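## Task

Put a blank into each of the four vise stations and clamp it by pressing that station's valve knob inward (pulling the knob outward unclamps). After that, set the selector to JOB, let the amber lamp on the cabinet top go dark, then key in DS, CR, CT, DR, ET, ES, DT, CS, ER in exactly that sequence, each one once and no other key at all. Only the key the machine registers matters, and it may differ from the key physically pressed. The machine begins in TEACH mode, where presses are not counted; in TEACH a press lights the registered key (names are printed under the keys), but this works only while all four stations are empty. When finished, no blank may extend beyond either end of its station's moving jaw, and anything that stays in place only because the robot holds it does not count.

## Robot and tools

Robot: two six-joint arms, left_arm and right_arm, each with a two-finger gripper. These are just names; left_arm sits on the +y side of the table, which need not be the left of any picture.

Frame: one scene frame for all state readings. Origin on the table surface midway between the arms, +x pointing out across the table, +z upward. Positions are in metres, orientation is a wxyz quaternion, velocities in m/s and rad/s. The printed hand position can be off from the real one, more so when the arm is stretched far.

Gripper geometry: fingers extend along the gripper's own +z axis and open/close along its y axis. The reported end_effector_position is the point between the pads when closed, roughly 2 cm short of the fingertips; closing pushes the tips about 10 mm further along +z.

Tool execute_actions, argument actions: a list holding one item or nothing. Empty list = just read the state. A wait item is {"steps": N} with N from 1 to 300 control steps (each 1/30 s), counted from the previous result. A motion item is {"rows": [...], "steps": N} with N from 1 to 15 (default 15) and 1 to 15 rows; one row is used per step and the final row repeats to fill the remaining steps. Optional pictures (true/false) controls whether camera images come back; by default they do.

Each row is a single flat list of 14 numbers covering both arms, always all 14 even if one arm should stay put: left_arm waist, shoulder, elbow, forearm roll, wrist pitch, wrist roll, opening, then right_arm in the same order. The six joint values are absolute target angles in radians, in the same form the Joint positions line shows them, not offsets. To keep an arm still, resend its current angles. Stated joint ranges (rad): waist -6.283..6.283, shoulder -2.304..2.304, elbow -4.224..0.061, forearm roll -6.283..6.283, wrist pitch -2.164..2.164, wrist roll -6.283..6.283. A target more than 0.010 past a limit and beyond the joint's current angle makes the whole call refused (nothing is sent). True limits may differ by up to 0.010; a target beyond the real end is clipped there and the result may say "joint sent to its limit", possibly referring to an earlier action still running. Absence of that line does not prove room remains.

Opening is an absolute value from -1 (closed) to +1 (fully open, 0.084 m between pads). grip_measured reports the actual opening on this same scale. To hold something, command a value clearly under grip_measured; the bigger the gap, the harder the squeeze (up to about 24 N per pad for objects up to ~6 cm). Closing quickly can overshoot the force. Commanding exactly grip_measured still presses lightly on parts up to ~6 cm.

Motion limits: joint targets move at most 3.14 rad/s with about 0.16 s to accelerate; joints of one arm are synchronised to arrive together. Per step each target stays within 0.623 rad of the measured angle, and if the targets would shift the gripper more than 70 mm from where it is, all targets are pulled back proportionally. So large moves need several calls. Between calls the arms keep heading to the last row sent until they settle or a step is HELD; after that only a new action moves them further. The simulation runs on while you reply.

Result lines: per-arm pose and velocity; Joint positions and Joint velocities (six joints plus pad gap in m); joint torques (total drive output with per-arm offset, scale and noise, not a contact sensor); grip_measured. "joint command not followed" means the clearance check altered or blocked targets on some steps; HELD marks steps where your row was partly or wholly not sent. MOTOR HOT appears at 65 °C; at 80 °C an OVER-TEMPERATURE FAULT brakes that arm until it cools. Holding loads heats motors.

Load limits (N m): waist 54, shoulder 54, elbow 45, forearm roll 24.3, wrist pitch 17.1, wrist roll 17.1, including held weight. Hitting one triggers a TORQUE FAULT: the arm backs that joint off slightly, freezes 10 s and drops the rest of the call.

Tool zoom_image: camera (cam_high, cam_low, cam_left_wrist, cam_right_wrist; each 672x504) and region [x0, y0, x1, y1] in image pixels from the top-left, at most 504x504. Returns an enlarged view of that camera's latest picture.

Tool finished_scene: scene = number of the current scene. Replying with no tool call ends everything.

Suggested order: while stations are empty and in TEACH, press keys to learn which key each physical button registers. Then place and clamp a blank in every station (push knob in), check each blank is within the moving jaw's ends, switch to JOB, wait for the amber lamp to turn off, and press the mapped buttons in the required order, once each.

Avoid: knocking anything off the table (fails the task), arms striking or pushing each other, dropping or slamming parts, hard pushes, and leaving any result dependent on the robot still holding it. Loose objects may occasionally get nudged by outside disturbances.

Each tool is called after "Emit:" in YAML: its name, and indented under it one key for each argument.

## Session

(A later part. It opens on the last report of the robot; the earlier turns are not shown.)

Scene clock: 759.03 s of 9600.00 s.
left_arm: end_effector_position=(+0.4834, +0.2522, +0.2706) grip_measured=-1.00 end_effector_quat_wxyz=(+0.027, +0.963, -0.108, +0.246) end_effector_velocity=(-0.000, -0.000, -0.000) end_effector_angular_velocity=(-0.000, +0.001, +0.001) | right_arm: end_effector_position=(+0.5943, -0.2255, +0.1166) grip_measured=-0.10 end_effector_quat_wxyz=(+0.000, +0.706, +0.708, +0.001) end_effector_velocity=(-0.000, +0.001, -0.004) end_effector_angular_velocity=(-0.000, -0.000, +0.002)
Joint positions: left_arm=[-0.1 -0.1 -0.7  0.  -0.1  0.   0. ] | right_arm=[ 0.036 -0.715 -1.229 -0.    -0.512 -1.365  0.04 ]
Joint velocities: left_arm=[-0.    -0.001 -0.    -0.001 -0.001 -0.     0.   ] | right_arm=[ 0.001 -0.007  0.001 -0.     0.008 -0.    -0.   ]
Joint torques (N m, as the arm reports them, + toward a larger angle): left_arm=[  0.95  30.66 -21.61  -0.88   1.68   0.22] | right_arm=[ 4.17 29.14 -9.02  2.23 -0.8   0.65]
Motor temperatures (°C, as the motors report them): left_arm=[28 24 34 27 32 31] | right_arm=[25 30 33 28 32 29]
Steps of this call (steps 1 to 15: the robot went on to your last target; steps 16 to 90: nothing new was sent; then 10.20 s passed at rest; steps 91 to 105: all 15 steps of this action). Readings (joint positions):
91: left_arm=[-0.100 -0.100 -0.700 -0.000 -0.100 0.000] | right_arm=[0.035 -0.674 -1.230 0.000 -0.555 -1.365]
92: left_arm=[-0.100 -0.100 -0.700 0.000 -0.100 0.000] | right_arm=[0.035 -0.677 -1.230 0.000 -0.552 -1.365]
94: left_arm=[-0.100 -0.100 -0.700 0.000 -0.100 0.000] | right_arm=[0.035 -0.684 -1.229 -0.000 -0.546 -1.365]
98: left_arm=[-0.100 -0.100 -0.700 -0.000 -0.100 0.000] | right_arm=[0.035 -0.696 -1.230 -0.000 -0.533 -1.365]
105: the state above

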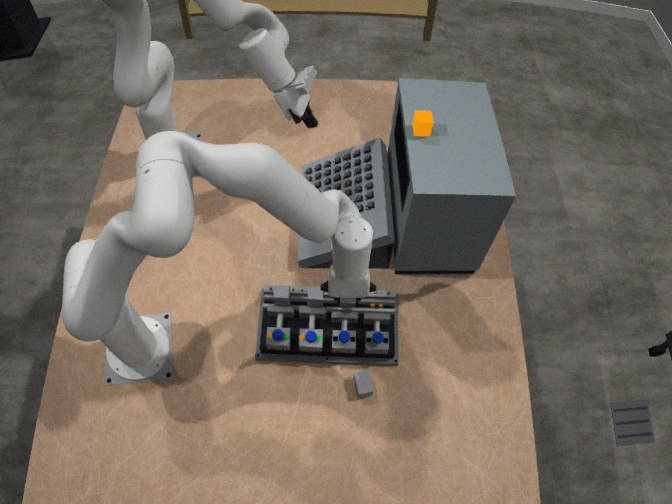

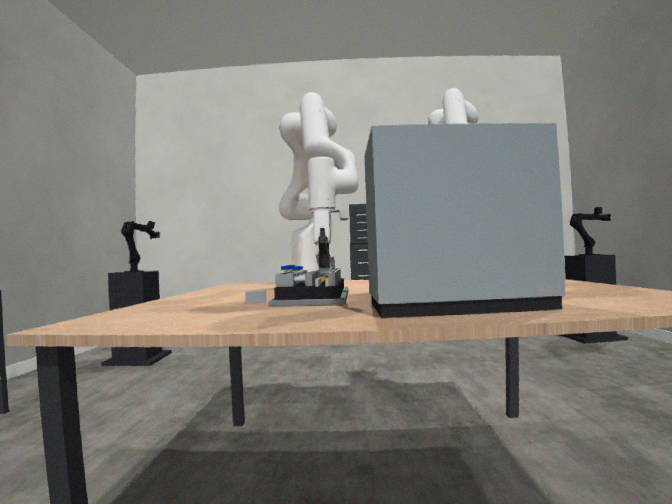

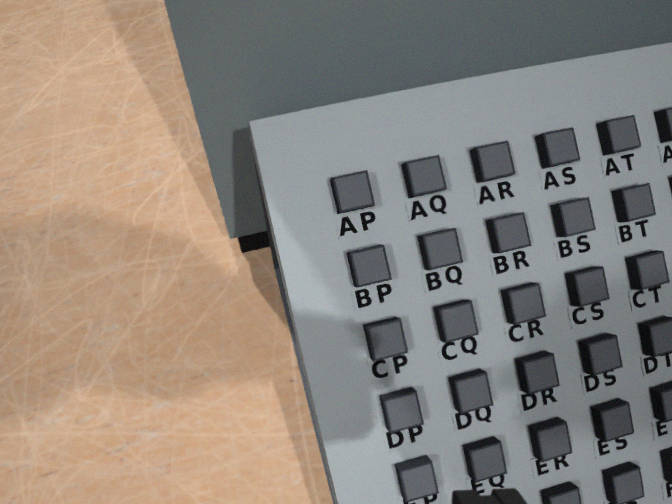

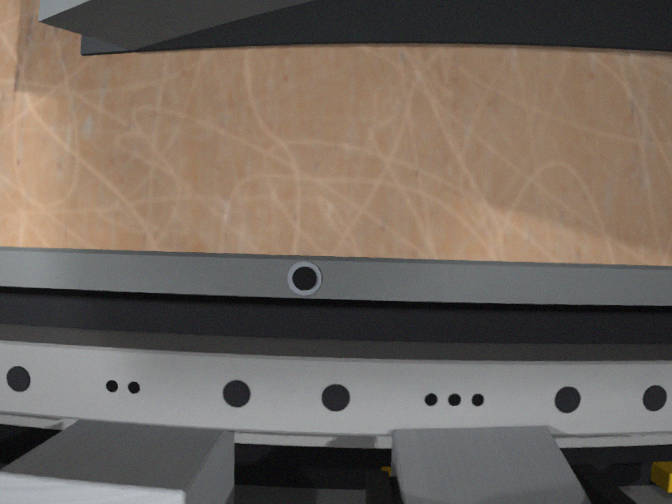

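Emit:
execute_actions:
  actions:
    - {"rows":[[-0.1,-0.1,-0.7,0,-0.1,0,-1,0.036,-0.714,-1.229,0,-0.515,-1.365,0.4],[-0.1,-0.1,-0.7,0,-0.1,0,-1,0.036,-0.714,-1.229,0,-0.515,-1.365,0.4],[-0.1,-0.1,-0.7,0,-0.1,0,-1,0.036,-0.714,-1.229,0,-0.515,-1.365,0.4],[-0.1,-0.1,-0.7,0,-0.1,0,-1,0.036,-0.714,-1.229,0,-0.515,-1.365,0.4],[-0.1,-0.1,-0.7,0,-0.1,0,-1,0.036,-0.714,-1.229,0,-0.515,-1.365,0.4],[-0.1,-0.1,-0.7,0,-0.1,0,-1,0.036,-0.625,-1.239,0,-0.614,-1.365,0.4]],"steps":15}
  pictures: false

Emit:
execute_actions:
  actions:
    - {"rows":[[-0.1,-0.1,-0.7,0,-0.1,0,-1,-0.133,-0.6026,-1.196,0,-0.593,-1.533,-1]],"steps":13}

Emit:
execute_actions:
  actions:
    - {"rows":[[-0.1,-0.1,-0.7,0,-0.1,0,-1,-0.133,-0.659,-1.190,0,-0.531,-1.533,-1],[-0.1,-0.1,-0.7,0,-0.1,0,-1,-0.133,-0.659,-1.190,0,-0.531,-1.533,-1],[-0.1,-0.1,-0.7,0,-0.1,0,-1,-0.133,-0.659,-1.190,0,-0.531,-1.533,-1],[-0.1,-0.1,-0.7,0,-0.1,0,-1,-0.133,-0.659,-1.190,0,-0.531,-1.533,-1],[-0.1,-0.1,-0.7,0,-0.1,0,-1,-0.133,-0.659,-1.190,0,-0.531,-1.533,-1],[-0.1,-0.1,-0.7,0,-0.1,0,-1,-0.133,-0.668,-1.189,0,-0.521,-1.533,-1],[-0.1,-0.1,-0.7,0,-0.1,0,-1,-0.133,-0.668,-1.189,0,-0.521,-1.533,-1],[-0.1,-0.1,-0.7,0,-0.1,0,-1,-0.133,-0.677,-1.188,0,-0.511,-1.533,-1],[-0.1,-0.1,-0.7,0,-0.1,0,-1,-0.133,-0.677,-1.188,0,-0.511,-1.533,-1],[-0.1,-0.1,-0.7,0,-0.1,0,-1,-0.133,-0.688,-1.187,0,-0.499,-1.533,-1]],"steps":15}

Scene clock: 773.63 s of 9600.00 s.
left_arm: end_effector_position=(+0.4834, +0.2522, +0.2706) grip_measured=-1.00 end_effector_quat_wxyz=(+0.027, +0.963, -0.108, +0.246) end_effector_velocity=(+0.000, +0.000, +0.001) end_effector_angular_velocity=(-0.001, -0.002, +0.001) | right_arm: end_effector_position=(+0.5940, -0.2254, +0.1733) grip_measured=+0.39 end_effector_quat_wxyz=(-0.000, +0.706, +0.708, -0.000) end_effector_velocity=(-0.014, -0.004, -0.017) end_effector_angular_velocity=(-0.009, +0.042, -0.001)
Joint positions: left_arm=[-0.1 -0.1 -0.7  0.  -0.1  0.   0. ] | right_arm=[ 0.036 -0.626 -1.239 -0.    -0.614 -1.365  0.061]
Joint velocities: left_arm=[ 0.     0.002 -0.     0.     0.001 -0.001  0.   ] | right_arm=[-0.001 -0.017  0.018 -0.    -0.008  0.     0.   ]
Joint torques (N m, as the arm reports them, + toward a larger angle): left_arm=[  0.44  30.17 -21.42  -0.91   1.76   0.26] | right_arm=[ -3.29  39.96 -11.91   1.82  -0.06   0.68]
Motor temperatures (°C, as the motors report them): left_arm=[28 24 35 27 32 31] | right_arm=[25 30 32 28 32 29]
Steps of this call (steps 1 to 15: the robot went on to your last target; steps 16 to 90: nothing new was sent; then 11.10 s passed at rest; steps 91 to 105: all 15 steps of this action). Readings (joint positions):
91: left_arm=[-0.100 -0.100 -0.700 -0.000 -0.100 0.000] | right_arm=[0.036 -0.716 -1.229 0.000 -0.513 -1.365]
92: left_arm=[-0.100 -0.100 -0.700 -0.000 -0.100 0.000] | right_arm=[0.036 -0.716 -1.228 0.000 -0.515 -1.365]
94: left_arm=[-0.100 -0.100 -0.700 0.000 -0.100 0.000] | right_arm=[0.036 -0.715 -1.227 0.000 -0.516 -1.365]
98: left_arm=[-0.100 -0.100 -0.700 0.000 -0.100 -0.000] | right_arm=[0.036 -0.687 -1.228 -0.000 -0.553 -1.365]
105: the state above

Scene clock: 774.07 s of 9600.00 s.
left_arm: end_effector_position=(+0.4834, +0.2522, +0.2706) grip_measured=-1.00 end_effector_quat_wxyz=(+0.027, +0.963, -0.108, +0.246) end_effector_velocity=(+0.000, -0.000, +0.001) end_effector_angular_velocity=(-0.001, -0.003, +0.001) | right_arm: end_effector_position=(+0.5942, -0.3248, +0.1714) grip_measured=-1.00 end_effector_quat_wxyz=(+0.000, +0.706, +0.708, +0.000) end_effector_velocity=(+0.000, +0.000, +0.000) end_effector_angular_velocity=(+0.000, -0.002, +0.005)
Joint positions: left_arm=[-0.1 -0.1 -0.7  0.  -0.1  0.   0. ] | right_arm=[-0.131 -0.603 -1.196  0.    -0.593 -1.533  0.   ]
Joint velocities: left_arm=[ 0.     0.002  0.    -0.     0.001 -0.001  0.   ] | right_arm=[ 0.     0.    -0.     0.     0.001 -0.005  0.   ]
Joint torques (N m, as the arm reports them, + toward a larger angle): left_arm=[ -0.27  30.68 -21.3   -1.07   1.68   0.25] | right_arm=[ -0.44  33.01 -11.93   1.97  -0.28   0.49]
Motor temperatures (°C, as the motors report them): left_arm=[28 24 35 27 32 31] | right_arm=[25 30 32 28 32 29]
Steps of this call (steps 1 to 13: all 13 steps of this action). Readings (joint positions):
1: left_arm=[-0.100 -0.100 -0.700 -0.000 -0.100 -0.000] | right_arm=[0.035 -0.626 -1.238 0.000 -0.613 -1.366]
2: left_arm=[-0.100 -0.100 -0.700 0.000 -0.100 -0.000] | right_arm=[0.027 -0.625 -1.234 0.000 -0.611 -1.377]
4: left_arm=[-0.100 -0.100 -0.700 -0.000 -0.100 0.000] | right_arm=[-0.031 -0.617 -1.219 0.000 -0.604 -1.436]
8: left_arm=[-0.100 -0.100 -0.700 0.000 -0.100 -0.000] | right_arm=[-0.126 -0.604 -1.198 -0.000 -0.594 -1.523]
13: the state above

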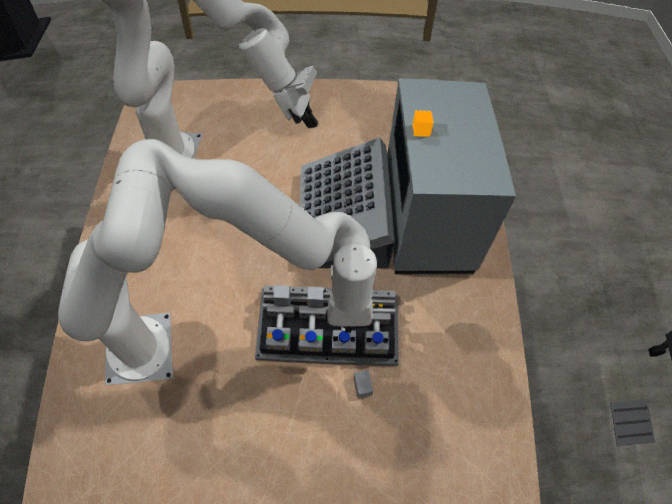

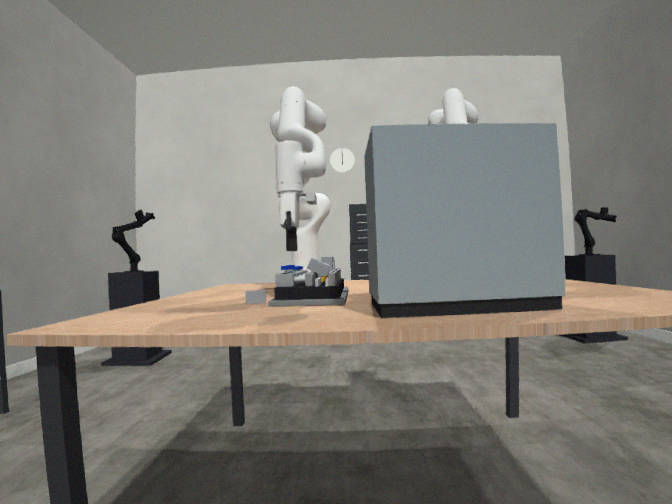

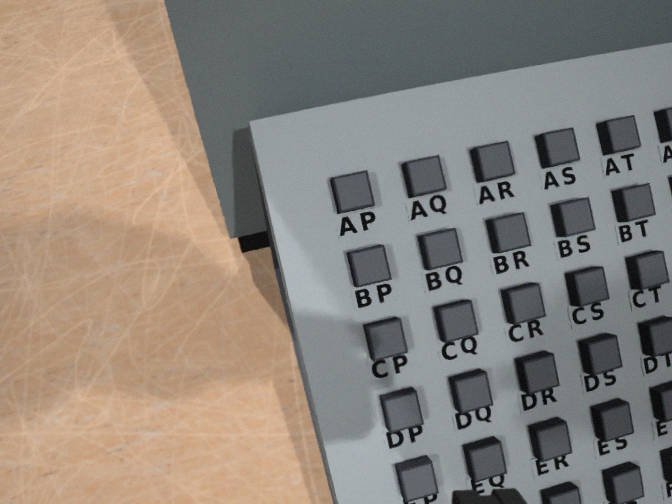

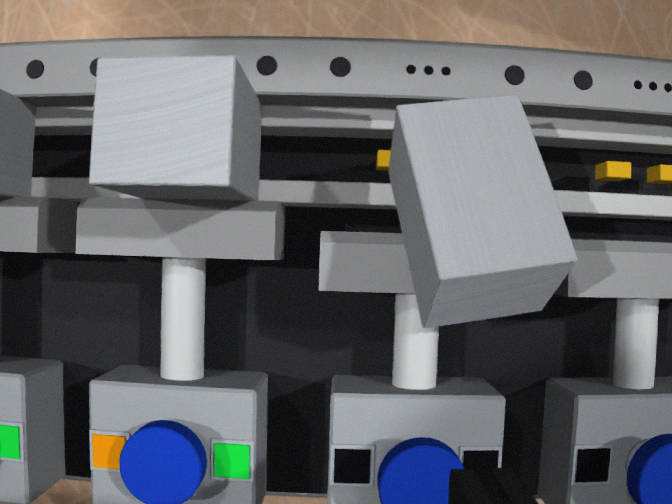

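Scene clock: 774.57 s of 9600.00 s.
left_arm: end_effector_position=(+0.4834, +0.2522, +0.2706) grip_measured=-1.00 end_effector_quat_wxyz=(+0.027, +0.963, -0.108, +0.246) end_effector_velocity=(+0.001, -0.000, +0.001) end_effector_angular_velocity=(-0.001, -0.003, +0.001) | right_arm: end_effector_position=(+0.5942, -0.3256, +0.1194) grip_measured=-1.00 end_effector_quat_wxyz=(+0.000, +0.706, +0.708, +0.000) end_effector_velocity=(-0.000, -0.001, -0.006) end_effector_angular_velocity=(-0.000, -0.000, -0.000)
Joint positions: left_arm=[-0.1 -0.1 -0.7  0.  -0.1  0.   0. ] | right_arm=[-0.133 -0.687 -1.188  0.    -0.5   -1.533  0.   ]
Joint velocities: left_arm=[ 0.     0.001 -0.001 -0.     0.001 -0.001  0.   ] | right_arm=[-0.001 -0.01   0.002 -0.001  0.012  0.     0.   ]
Joint torques (N m, as the arm reports them, + toward a larger angle): left_arm=[  0.15  30.27 -21.29  -1.02   1.7    0.25] | right_arm=[ 0.86 31.36 -9.91  0.83 -0.06  0.43]
Motor temperatures (°C, as the motors report them): left_arm=[28 24 35 27 32 31] | right_arm=[25 30 32 28 32 29]
Steps of this call (steps 1 to 15: all 15 steps of this action). Readings (joint positions):
1: left_arm=[-0.100 -0.100 -0.700 -0.000 -0.100 0.000] | right_arm=[-0.132 -0.603 -1.196 0.000 -0.592 -1.533]
2: left_arm=[-0.100 -0.100 -0.700 -0.000 -0.100 0.000] | right_arm=[-0.132 -0.610 -1.197 0.000 -0.581 -1.533]
4: left_arm=[-0.100 -0.100 -0.700 -0.000 -0.100 0.000] | right_arm=[-0.132 -0.644 -1.192 0.000 -0.547 -1.533]
8: left_arm=[-0.100 -0.100 -0.700 -0.000 -0.100 -0.000] | right_arm=[-0.133 -0.665 -1.189 -0.000 -0.525 -1.533]
15: the state above

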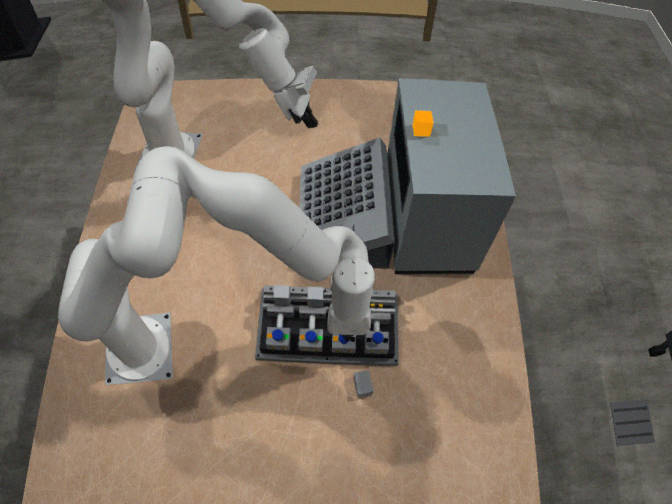

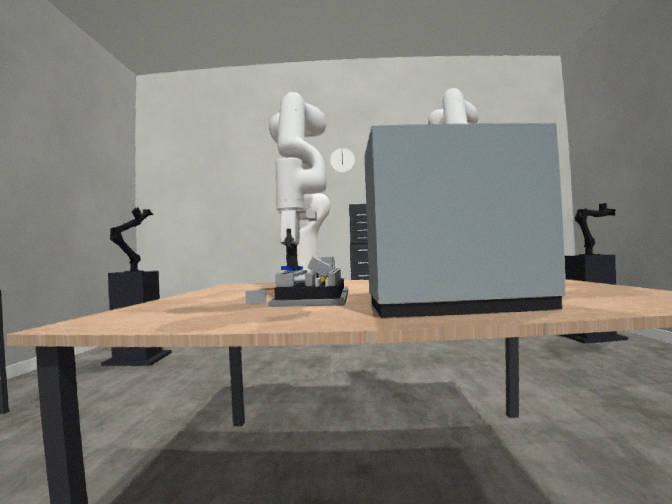

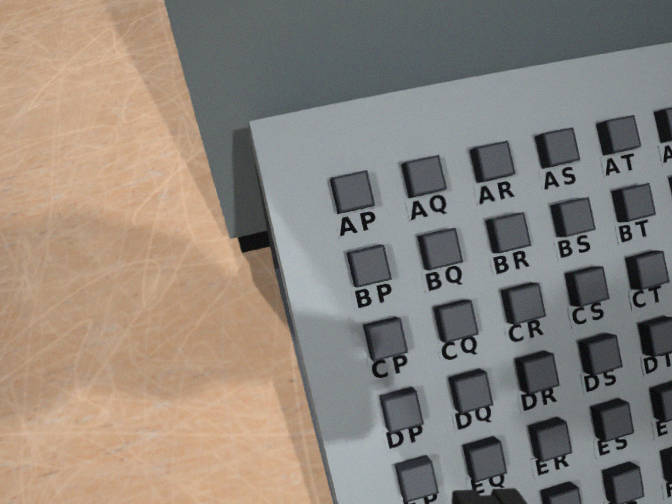

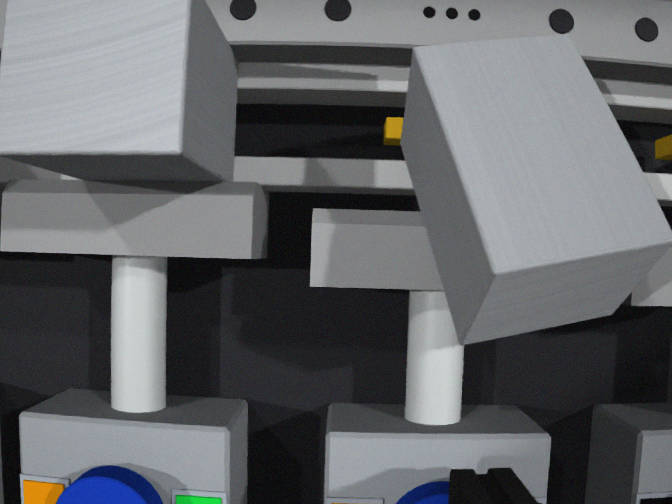

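Emit:
execute_actions:
  actions:
    - {"rows":[[-0.1,-0.1,-0.7,0,-0.1,0,-1,-0.133,-0.55,-1.205,0,-0.655,-1.533,0.4]],"steps":15}

Emit:
zoom_image:
  camera: "cam_low"
  region: [270,230,370,310]

Scene clock: 777.97 s of 9600.00 s.
left_arm: end_effector_position=(+0.4834, +0.2522, +0.2706) grip_measured=-1.00 end_effector_quat_wxyz=(+0.027, +0.963, -0.108, +0.246) end_effector_velocity=(-0.000, +0.000, -0.001) end_effector_angular_velocity=(+0.001, +0.002, -0.001) | right_arm: end_effector_position=(+0.5922, -0.3258, +0.2044) grip_measured=+0.39 end_effector_quat_wxyz=(-0.001, +0.706, +0.708, -0.001) end_effector_velocity=(+0.005, +0.001, +0.007) end_effector_angular_velocity=(+0.001, -0.015, +0.000)
Joint positions: left_arm=[-0.1 -0.1 -0.7  0.  -0.1  0.   0. ] | right_arm=[-0.133 -0.551 -1.204 -0.    -0.655 -1.533  0.061]
Joint velocities: left_arm=[ 0.    -0.001  0.     0.    -0.001  0.001  0.   ] | right_arm=[ 0.001  0.008 -0.006  0.001  0.001  0.     0.   ]
Joint torques (N m, as the arm reports them, + toward a larger angle): left_arm=[  0.74  31.19 -21.38  -0.99   1.73   0.3 ] | right_arm=[ -3.46  37.65 -11.71   1.41  -0.29   0.38]
Motor temperatures (°C, as the motors report them): left_arm=[28 24 35 27 32 31] | right_arm=[25 30 32 28 32 29]
Steps of this call (steps 1 to 15: the robot went on to your last target; steps 16 to 87: nothing new was sent; steps 88 to 102: all 15 steps of this action). Readings (joint positions):
88: left_arm=[-0.100 -0.100 -0.700 0.000 -0.100 0.000] | right_arm=[-0.133 -0.687 -1.187 -0.000 -0.501 -1.533]
89: left_arm=[-0.100 -0.100 -0.700 -0.000 -0.100 0.000] | right_arm=[-0.133 -0.681 -1.186 -0.000 -0.512 -1.533]
91: left_arm=[-0.100 -0.100 -0.700 -0.000 -0.100 0.000] | right_arm=[-0.133 -0.630 -1.190 -0.000 -0.574 -1.533]
95: left_arm=[-0.100 -0.100 -0.700 -0.000 -0.100 0.000] | right_arm=[-0.133 -0.551 -1.208 0.000 -0.649 -1.533]
102: the state above

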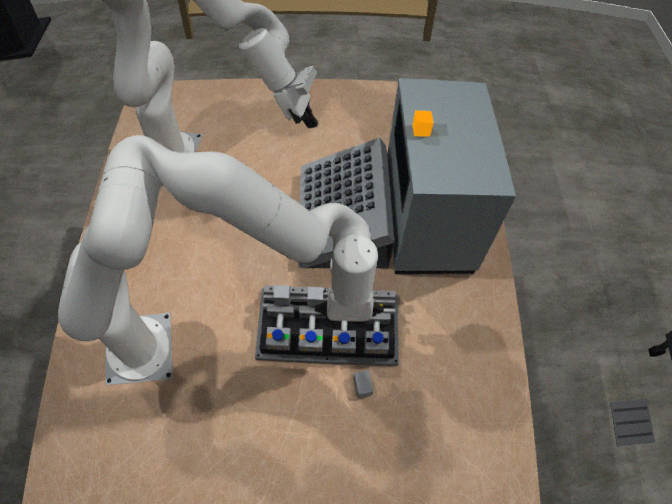

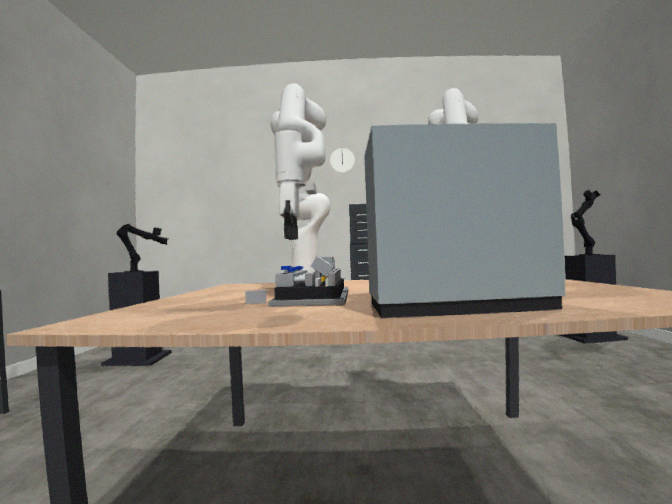

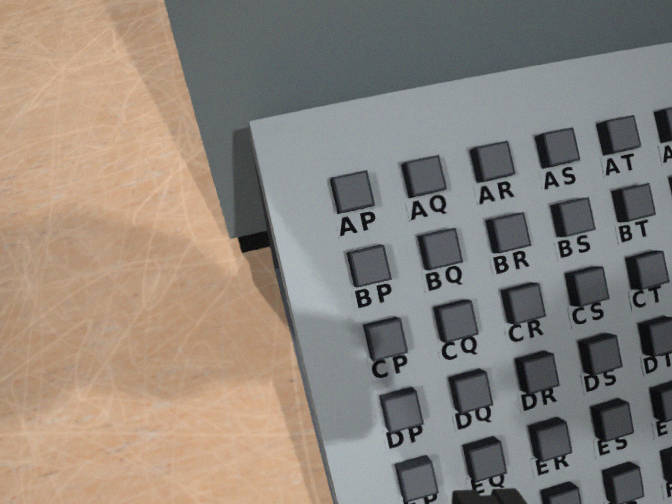

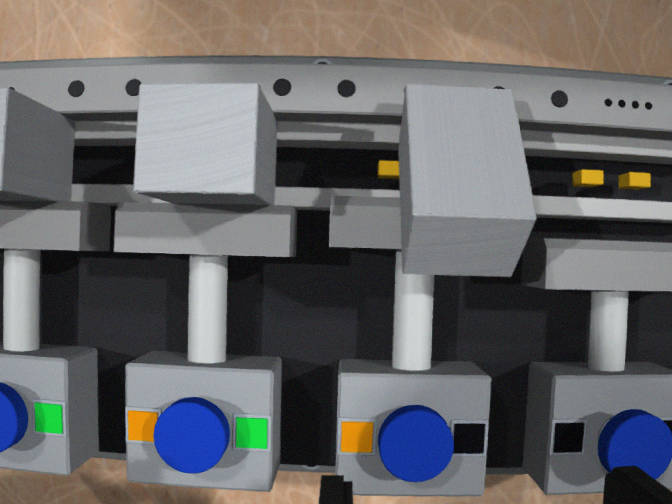

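Region (270, 230, 370, 310) of cam_low's 672x504 image, scaled by 5.040, with more detail than that image has; it fills the top 403 rows of this view, and the rest is white.

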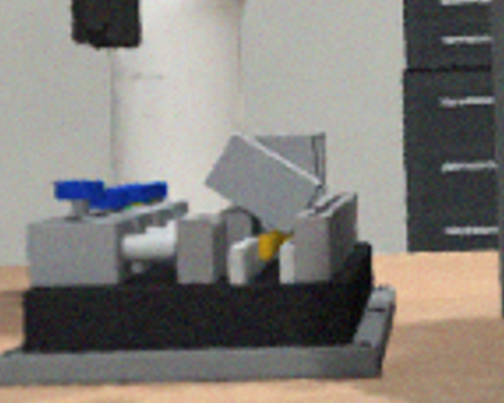

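Emit:
execute_actions:
  actions:
    - {"rows":[[-0.1,-0.1,-0.7,0,-0.1,0,-1,-0.134,-0.647,-1.179,0,-0.532,-1.533,0.4],[-0.1,-0.1,-0.7,0,-0.1,0,-1,-0.134,-0.647,-1.179,0,-0.532,-1.533,0.4],[-0.1,-0.1,-0.7,0,-0.1,0,-1,-0.134,-0.647,-1.179,0,-0.532,-1.533,0.4],[-0.1,-0.1,-0.7,0,-0.1,0,-1,-0.134,-0.647,-1.179,0,-0.532,-1.533,0.4],[-0.1,-0.1,-0.7,0,-0.1,0,-1,-0.134,-0.647,-1.179,0,-0.532,-1.533,0.4],[-0.1,-0.1,-0.7,0,-0.1,0,-1,-0.134,-0.647,-1.179,0,-0.532,-1.533,0.4],[-0.1,-0.1,-0.7,0,-0.1,0,-1,-0.134,-0.696,-1.176,0,-0.480,-1.533,0.4]],"steps":15}

Emit:
zoom_image:
  camera: "cam_low"
  region: [260,240,340,300]

Scene clock: 802.77 s of 9600.00 s.
left_arm: end_effector_position=(+0.4834, +0.2522, +0.2706) grip_measured=-1.00 end_effector_quat_wxyz=(+0.027, +0.963, -0.108, +0.246) end_effector_velocity=(+0.000, -0.000, +0.001) end_effector_angular_velocity=(-0.001, -0.001, +0.001) | right_arm: end_effector_position=(+0.5907, -0.3264, +0.1109) grip_measured=+0.39 end_effector_quat_wxyz=(+0.000, +0.707, +0.707, +0.000) end_effector_velocity=(+0.009, -0.001, +0.007) end_effector_angular_velocity=(+0.001, -0.025, -0.003)
Joint positions: left_arm=[-0.1 -0.1 -0.7 -0.  -0.1  0.   0. ] | right_arm=[-0.134 -0.695 -1.176  0.    -0.48  -1.533  0.061]
Joint velocities: left_arm=[-0.     0.001 -0.    -0.001 -0.001  0.     0.   ] | right_arm=[-0.002  0.007 -0.01   0.     0.008  0.     0.   ]
Joint torques (N m, as the arm reports them, + toward a larger angle): left_arm=[  0.35  30.56 -21.33  -0.86   1.73   0.25] | right_arm=[-2.83 36.56 -9.83  2.1  -0.39  0.51]
Motor temperatures (°C, as the motors report them): left_arm=[28 24 35 27 32 31] | right_arm=[25 30 33 28 32 29]
Steps of this call (steps 1 to 15: the robot went on to your last target; steps 16 to 90: nothing new was sent; then 21.30 s passed at rest; steps 91 to 105: all 15 steps of this action). Readings (joint positions):
91: left_arm=[-0.100 -0.100 -0.700 0.000 -0.100 -0.000] | right_arm=[-0.133 -0.551 -1.205 0.000 -0.654 -1.533]
92: left_arm=[-0.100 -0.100 -0.700 -0.000 -0.100 0.000] | right_arm=[-0.133 -0.557 -1.204 0.000 -0.643 -1.533]
94: left_arm=[-0.100 -0.100 -0.700 -0.000 -0.100 0.000] | right_arm=[-0.134 -0.602 -1.193 0.000 -0.583 -1.533]
98: left_arm=[-0.100 -0.100 -0.700 0.000 -0.100 -0.000] | right_arm=[-0.134 -0.656 -1.177 -0.000 -0.523 -1.533]
105: the state above

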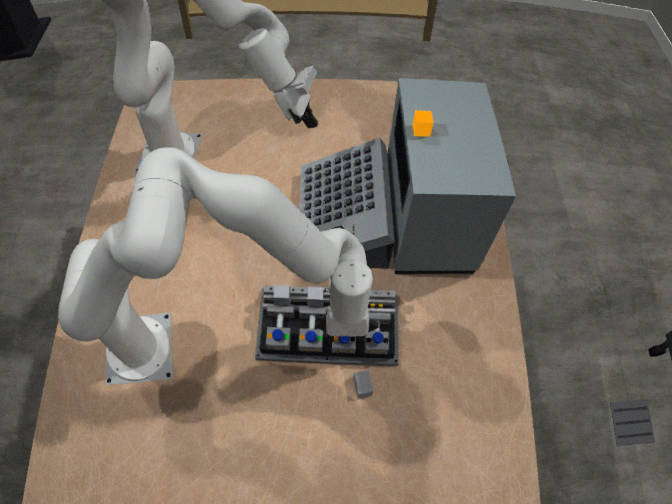

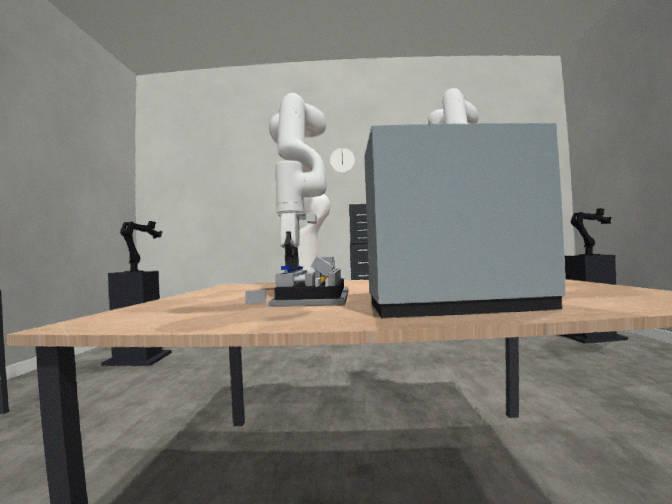

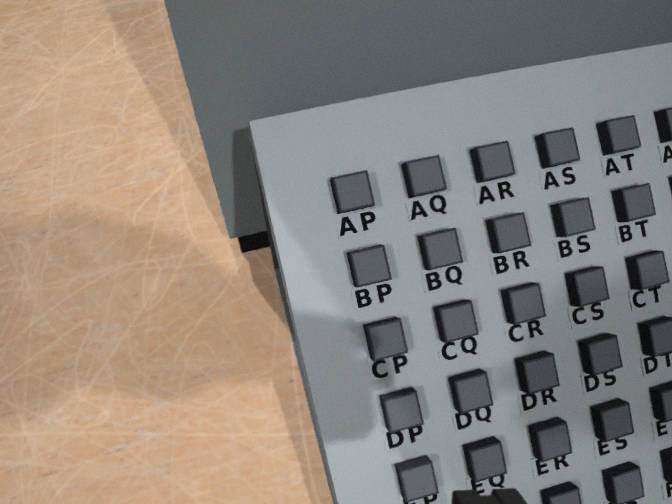

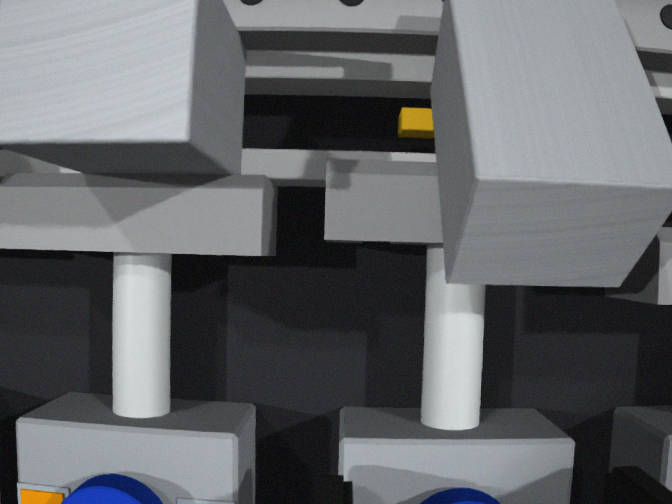

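Region (260, 240, 340, 300) of cam_low's 672x504 image, scaled by 6.300, with more detail than that image has; it fills the top 378 rows of this view, and the rest is white.

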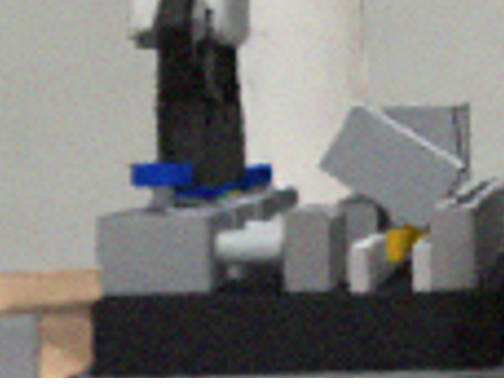

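Emit:
execute_actions:
  actions:
    - {"rows":[[-0.1,-0.1,-0.7,0,-0.1,0,-1,-0.134,-0.694,-1.176,0,-0.482,-1.533,0.0],[-0.1,-0.1,-0.7,0,-0.1,0,-1,-0.134,-0.694,-1.176,0,-0.482,-1.533,0.0],[-0.1,-0.1,-0.7,0,-0.1,0,-1,-0.134,-0.694,-1.176,0,-0.482,-1.533,-0.3],[-0.1,-0.1,-0.7,0,-0.1,0,-1,-0.134,-0.694,-1.176,0,-0.482,-1.533,-0.3],[-0.1,-0.1,-0.7,0,-0.1,0,-1,-0.134,-0.694,-1.176,0,-0.482,-1.533,-0.8]],"steps":12}
  pictures: false

Emit:
execute_actions:
  actions:
    - {"rows":[[-0.1,-0.1,-0.7,0,-0.1,0,-1,-0.134,-0.685,-1.1765,0,-0.492,-1.533,-0.8],[-0.1,-0.1,-0.7,0,-0.1,0,-1,-0.134,-0.685,-1.1765,0,-0.492,-1.533,-0.8],[-0.1,-0.1,-0.7,0,-0.1,0,-1,-0.134,-0.685,-1.1765,0,-0.492,-1.533,-0.8],[-0.1,-0.1,-0.7,0,-0.1,0,-1,-0.134,-0.676,-1.177,0,-0.501,-1.533,-0.8]],"steps":12}

Emit:
zoom_image:
  camera: "cam_low"
  region: [260,240,340,300]

Scene clock: 816.17 s of 9600.00 s.
left_arm: end_effector_position=(+0.4834, +0.2522, +0.2706) grip_measured=-1.00 end_effector_quat_wxyz=(+0.027, +0.963, -0.108, +0.246) end_effector_velocity=(+0.001, -0.000, +0.001) end_effector_angular_velocity=(-0.000, -0.003, -0.000) | right_arm: end_effector_position=(+0.5881, -0.3265, +0.1108) grip_measured=-0.39 end_effector_quat_wxyz=(-0.003, +0.707, +0.707, -0.003) end_effector_velocity=(+0.001, -0.001, -0.000) end_effector_angular_velocity=(-0.000, -0.000, -0.000)
Joint positions: left_arm=[-0.1 -0.1 -0.7  0.  -0.1  0.   0. ] | right_arm=[-0.134 -0.694 -1.174  0.    -0.488 -1.533  0.027]
Joint velocities: left_arm=[ 0.     0.002 -0.001  0.     0.     0.     0.   ] | right_arm=[-0.001 -0.002 -0.002 -0.    -0.    -0.     0.   ]
Joint torques (N m, as the arm reports them, + toward a larger angle): left_arm=[  0.51  29.47 -21.48  -0.99   1.73   0.19] | right_arm=[ -1.29  38.42 -17.67   1.34   6.13   0.32]
Motor temperatures (°C, as the motors report them): left_arm=[28 24 35 27 32 31] | right_arm=[25 30 33 28 32 29]
Steps of this call (steps 1 to 15: the robot went on to your last target; steps 16 to 90: nothing new was sent; then 10.00 s passed at rest; steps 91 to 102: all 12 steps of this action). Readings (joint positions):
91: left_arm=[-0.100 -0.100 -0.700 0.000 -0.100 -0.000] | right_arm=[-0.134 -0.696 -1.176 0.000 -0.480 -1.533]
92: left_arm=[-0.100 -0.100 -0.700 -0.000 -0.100 0.000] | right_arm=[-0.134 -0.695 -1.176 -0.000 -0.481 -1.533]
94: left_arm=[-0.100 -0.100 -0.700 0.000 -0.100 -0.000] | right_arm=[-0.134 -0.694 -1.176 0.000 -0.482 -1.533]
98: left_arm=[-0.100 -0.100 -0.700 -0.000 -0.100 0.000] | right_arm=[-0.134 -0.694 -1.174 0.000 -0.488 -1.533]
102: the state above

Scene clock: 816.57 s of 9600.00 s.
left_arm: end_effector_position=(+0.4834, +0.2522, +0.2706) grip_measured=-1.00 end_effector_quat_wxyz=(+0.027, +0.963, -0.108, +0.246) end_effector_velocity=(-0.000, +0.000, -0.001) end_effector_angular_velocity=(-0.000, +0.002, +0.001) | right_arm: end_effector_position=(+0.5884, -0.3265, +0.1211) grip_measured=-0.39 end_effector_quat_wxyz=(-0.003, +0.707, +0.707, -0.003) end_effector_velocity=(+0.000, -0.000, +0.001) end_effector_angular_velocity=(-0.001, -0.003, +0.001)
Joint positions: left_arm=[-0.1 -0.1 -0.7  0.  -0.1  0.   0. ] | right_arm=[-0.134 -0.677 -1.175  0.    -0.506 -1.533  0.027]
Joint velocities: left_arm=[ 0.    -0.002 -0.     0.    -0.    -0.001  0.   ] | right_arm=[-0.     0.002  0.002 -0.001  0.003 -0.    -0.   ]
Joint torques (N m, as the arm reports them, + toward a larger angle): left_arm=[  0.05  30.68 -21.44  -0.83   1.77   0.29] | right_arm=[  0.16  49.76 -23.21   1.71   5.7    0.37]
Motor temperatures (°C, as the motors report them): left_arm=[28 24 35 27 32 31] | right_arm=[25 30 33 28 32 29]
Steps of this call (steps 1 to 12: all 12 steps of this action). Readings (joint positions):
1: left_arm=[-0.100 -0.100 -0.700 0.000 -0.100 -0.000] | right_arm=[-0.134 -0.694 -1.174 0.000 -0.488 -1.533]
2: left_arm=[-0.100 -0.100 -0.700 -0.000 -0.100 0.000] | right_arm=[-0.134 -0.692 -1.174 0.000 -0.489 -1.533]
4: left_arm=[-0.100 -0.100 -0.700 -0.000 -0.100 0.000] | right_arm=[-0.134 -0.688 -1.174 0.000 -0.494 -1.533]
8: left_arm=[-0.100 -0.100 -0.700 -0.000 -0.100 0.000] | right_arm=[-0.134 -0.677 -1.175 0.000 -0.505 -1.533]
12: the state above

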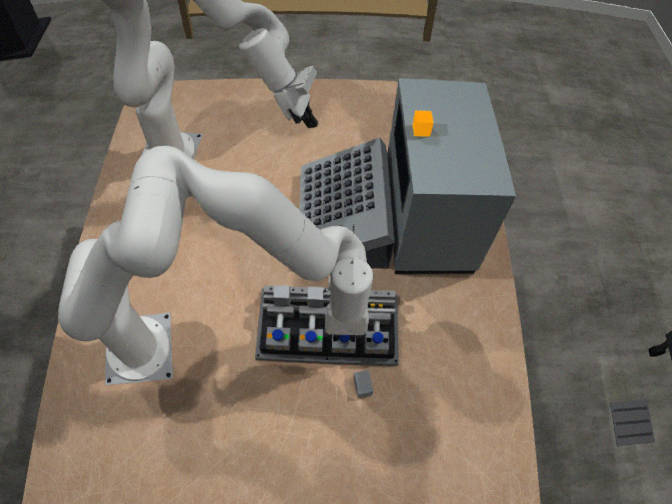

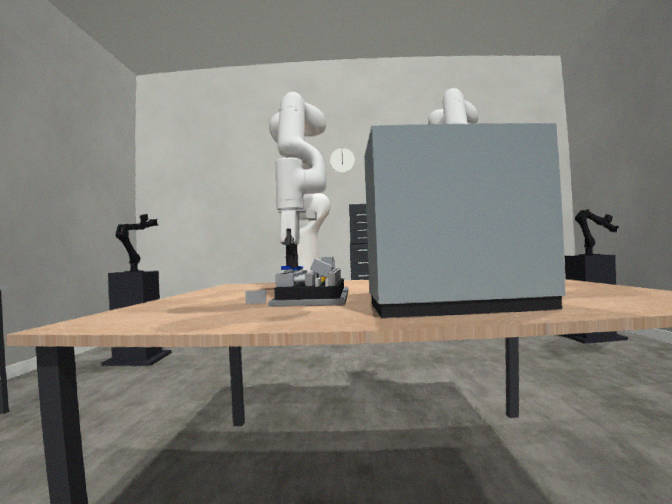

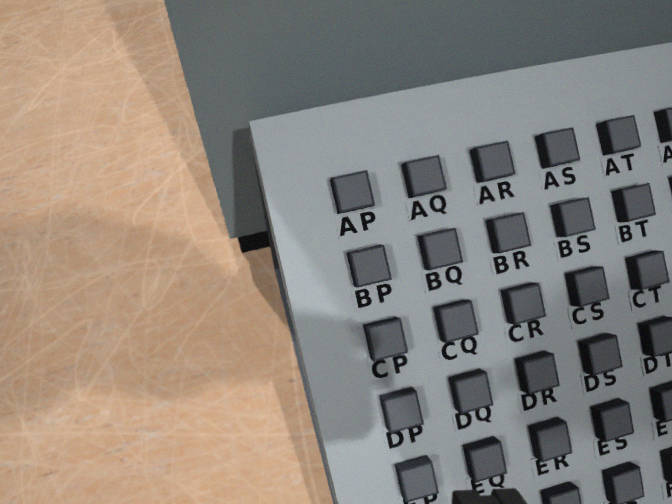

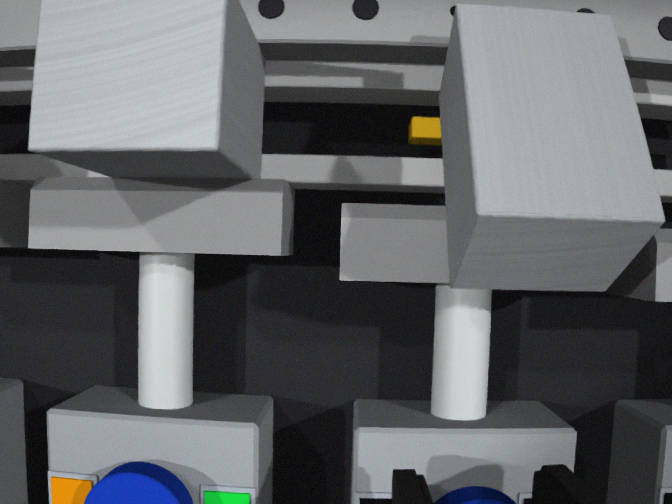

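Region (260, 240, 340, 300) of cam_low's 672x504 image, scaled by 6.300, with more detail than that image has; it fills the top 378 rows of this view, and the rest is white.

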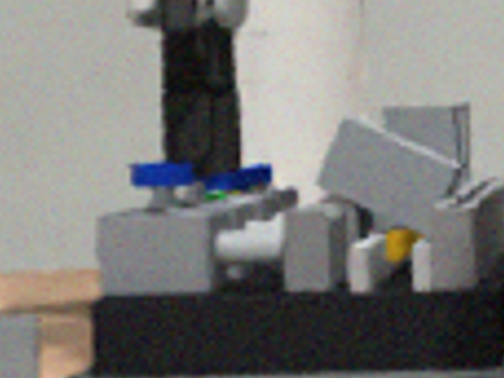

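Emit:
execute_actions:
  actions:
    - {"rows":[[-0.1,-0.1,-0.7,0,-0.1,0,-1,-0.134,-0.682,-1.1765,0,-0.495,-1.533,0.5],[-0.1,-0.1,-0.7,0,-0.1,0,-1,-0.134,-0.682,-1.1765,0,-0.495,-1.533,0.5],[-0.1,-0.1,-0.7,0,-0.1,0,-1,-0.134,-0.682,-1.1765,0,-0.495,-1.533,0.5],[-0.1,-0.1,-0.7,0,-0.1,0,-1,-0.134,-0.682,-1.1765,0,-0.495,-1.533,0.5],[-0.1,-0.1,-0.7,0,-0.1,0,-1,-0.134,-0.682,-1.1765,0,-0.495,-1.533,0.5],[-0.1,-0.1,-0.7,0,-0.1,0,-1,-0.134,-0.57,-1.185,0,-0.615,-1.533,0.5]],"steps":15}
  pictures: false

Emit:
execute_actions:
  actions:
    - {"rows":[[-0.1,-0.1,-0.7,0,-0.1,0,-1,0.032,-0.62,-1.272,0,-0.652,-1.368,0.6]],"steps":15}

Scene clock: 844.97 s of 9600.00 s.
left_arm: end_effector_position=(+0.4834, +0.2522, +0.2706) grip_measured=-1.00 end_effector_quat_wxyz=(+0.027, +0.963, -0.108, +0.246) end_effector_velocity=(+0.000, -0.000, -0.000) end_effector_angular_velocity=(-0.000, -0.000, +0.001) | right_arm: end_effector_position=(+0.5896, -0.3265, +0.1860) grip_measured=+0.49 end_effector_quat_wxyz=(+0.000, +0.707, +0.707, +0.000) end_effector_velocity=(-0.025, -0.001, -0.025) end_effector_angular_velocity=(-0.003, +0.075, -0.000)
Joint positions: left_arm=[-0.1 -0.1 -0.7  0.  -0.1 -0.   0. ] | right_arm=[-0.134 -0.571 -1.185 -0.    -0.614 -1.533  0.065]
Joint velocities: left_arm=[-0.    -0.     0.    -0.     0.001 -0.001  0.   ] | right_arm=[-0.    -0.024  0.031 -0.    -0.019  0.    -0.   ]
Joint torques (N m, as the arm reports them, + toward a larger angle): left_arm=[  0.47  30.42 -21.37  -1.1    1.76   0.25] | right_arm=[  2.04  34.79 -12.64   2.29  -0.24   0.41]
Motor temperatures (°C, as the motors report them): left_arm=[28 24 35 27 32 31] | right_arm=[25 32 37 28 35 29]
Steps of this call (steps 1 to 15: the robot went on to your last target; steps 16 to 90: nothing new was sent; then 24.90 s passed at rest; steps 91 to 105: all 15 steps of this action). Readings (joint positions):
91: left_arm=[-0.100 -0.100 -0.700 0.000 -0.100 -0.000] | right_arm=[-0.134 -0.676 -1.174 -0.000 -0.503 -1.533]
92: left_arm=[-0.100 -0.100 -0.700 -0.000 -0.100 0.000] | right_arm=[-0.134 -0.677 -1.177 -0.000 -0.497 -1.533]
94: left_arm=[-0.100 -0.100 -0.700 -0.000 -0.100 0.000] | right_arm=[-0.134 -0.679 -1.180 -0.000 -0.491 -1.533]
98: left_arm=[-0.100 -0.100 -0.700 0.000 -0.100 0.000] | right_arm=[-0.134 -0.655 -1.177 -0.000 -0.526 -1.533]
105: the state above

Scene clock: 845.47 s of 9600.00 s.
left_arm: end_effector_position=(+0.4834, +0.2522, +0.2706) grip_measured=-1.00 end_effector_quat_wxyz=(+0.027, +0.963, -0.108, +0.246) end_effector_velocity=(+0.000, +0.000, +0.000) end_effector_angular_velocity=(+0.000, -0.000, -0.000) | right_arm: end_effector_position=(+0.6027, -0.2268, +0.1893) grip_measured=+0.59 end_effector_quat_wxyz=(-0.000, +0.707, +0.707, -0.000) end_effector_velocity=(-0.000, +0.003, +0.000) end_effector_angular_velocity=(-0.000, -0.001, +0.004)
Joint positions: left_arm=[-0.1 -0.1 -0.7 -0.  -0.1 -0.   0. ] | right_arm=[ 0.031 -0.62  -1.272 -0.    -0.652 -1.368  0.069]
Joint velocities: left_arm=[ 0.  0. -0. -0. -0.  0.  0.] | right_arm=[ 0.005 -0.001 -0.001 -0.    -0.     0.001 -0.   ]
Joint torques (N m, as the arm reports them, + toward a larger angle): left_arm=[  1.5   30.98 -21.63  -0.91   1.75   0.24] | right_arm=[ -1.36  38.37 -12.87   1.69  -0.25   0.49]
Motor temperatures (°C, as the motors report them): left_arm=[28 24 35 27 32 31] | right_arm=[25 32 37 28 35 29]
Steps of this call (steps 1 to 15: all 15 steps of this action). Readings (joint positions):
1: left_arm=[-0.100 -0.100 -0.700 0.000 -0.100 0.000] | right_arm=[-0.133 -0.572 -1.185 -0.000 -0.615 -1.532]
2: left_arm=[-0.100 -0.100 -0.700 -0.000 -0.100 0.000] | right_arm=[-0.125 -0.576 -1.190 -0.000 -0.618 -1.521]
4: left_arm=[-0.100 -0.100 -0.700 -0.000 -0.100 -0.000] | right_arm=[-0.067 -0.594 -1.221 -0.000 -0.630 -1.463]
8: left_arm=[-0.100 -0.100 -0.700 -0.000 -0.100 0.000] | right_arm=[0.025 -0.618 -1.268 0.000 -0.649 -1.378]
15: the state above

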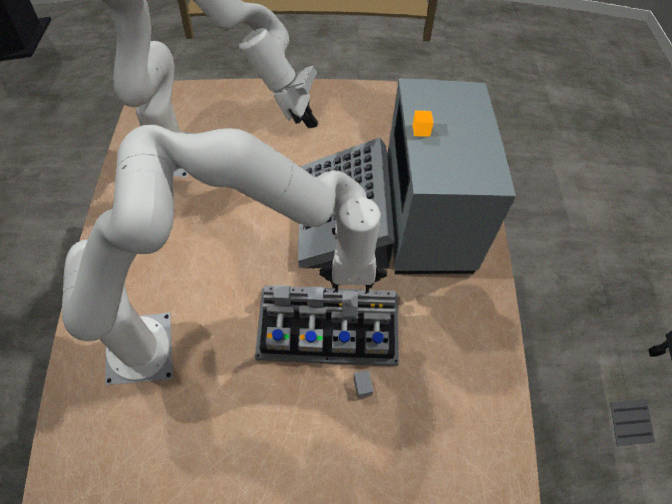

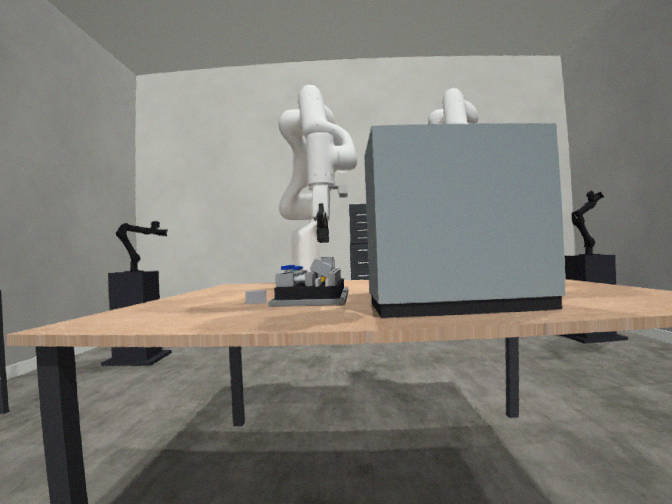

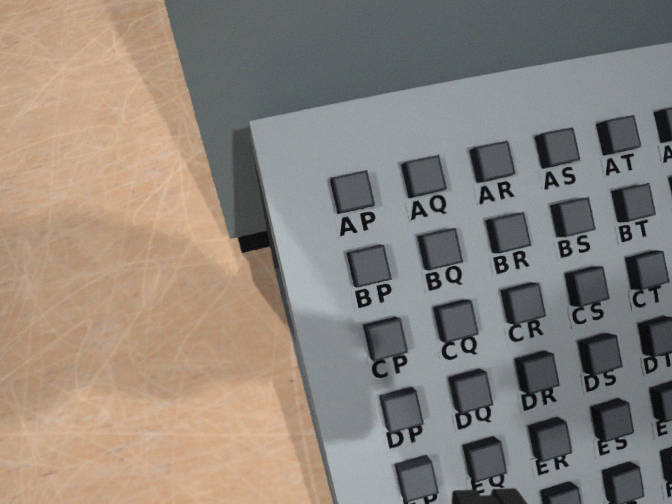

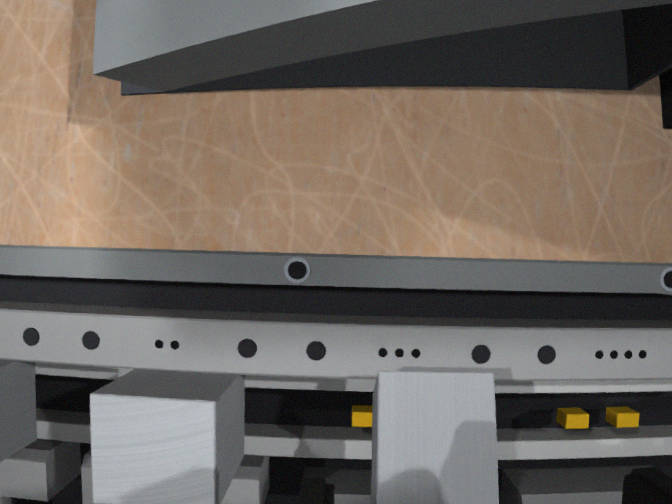

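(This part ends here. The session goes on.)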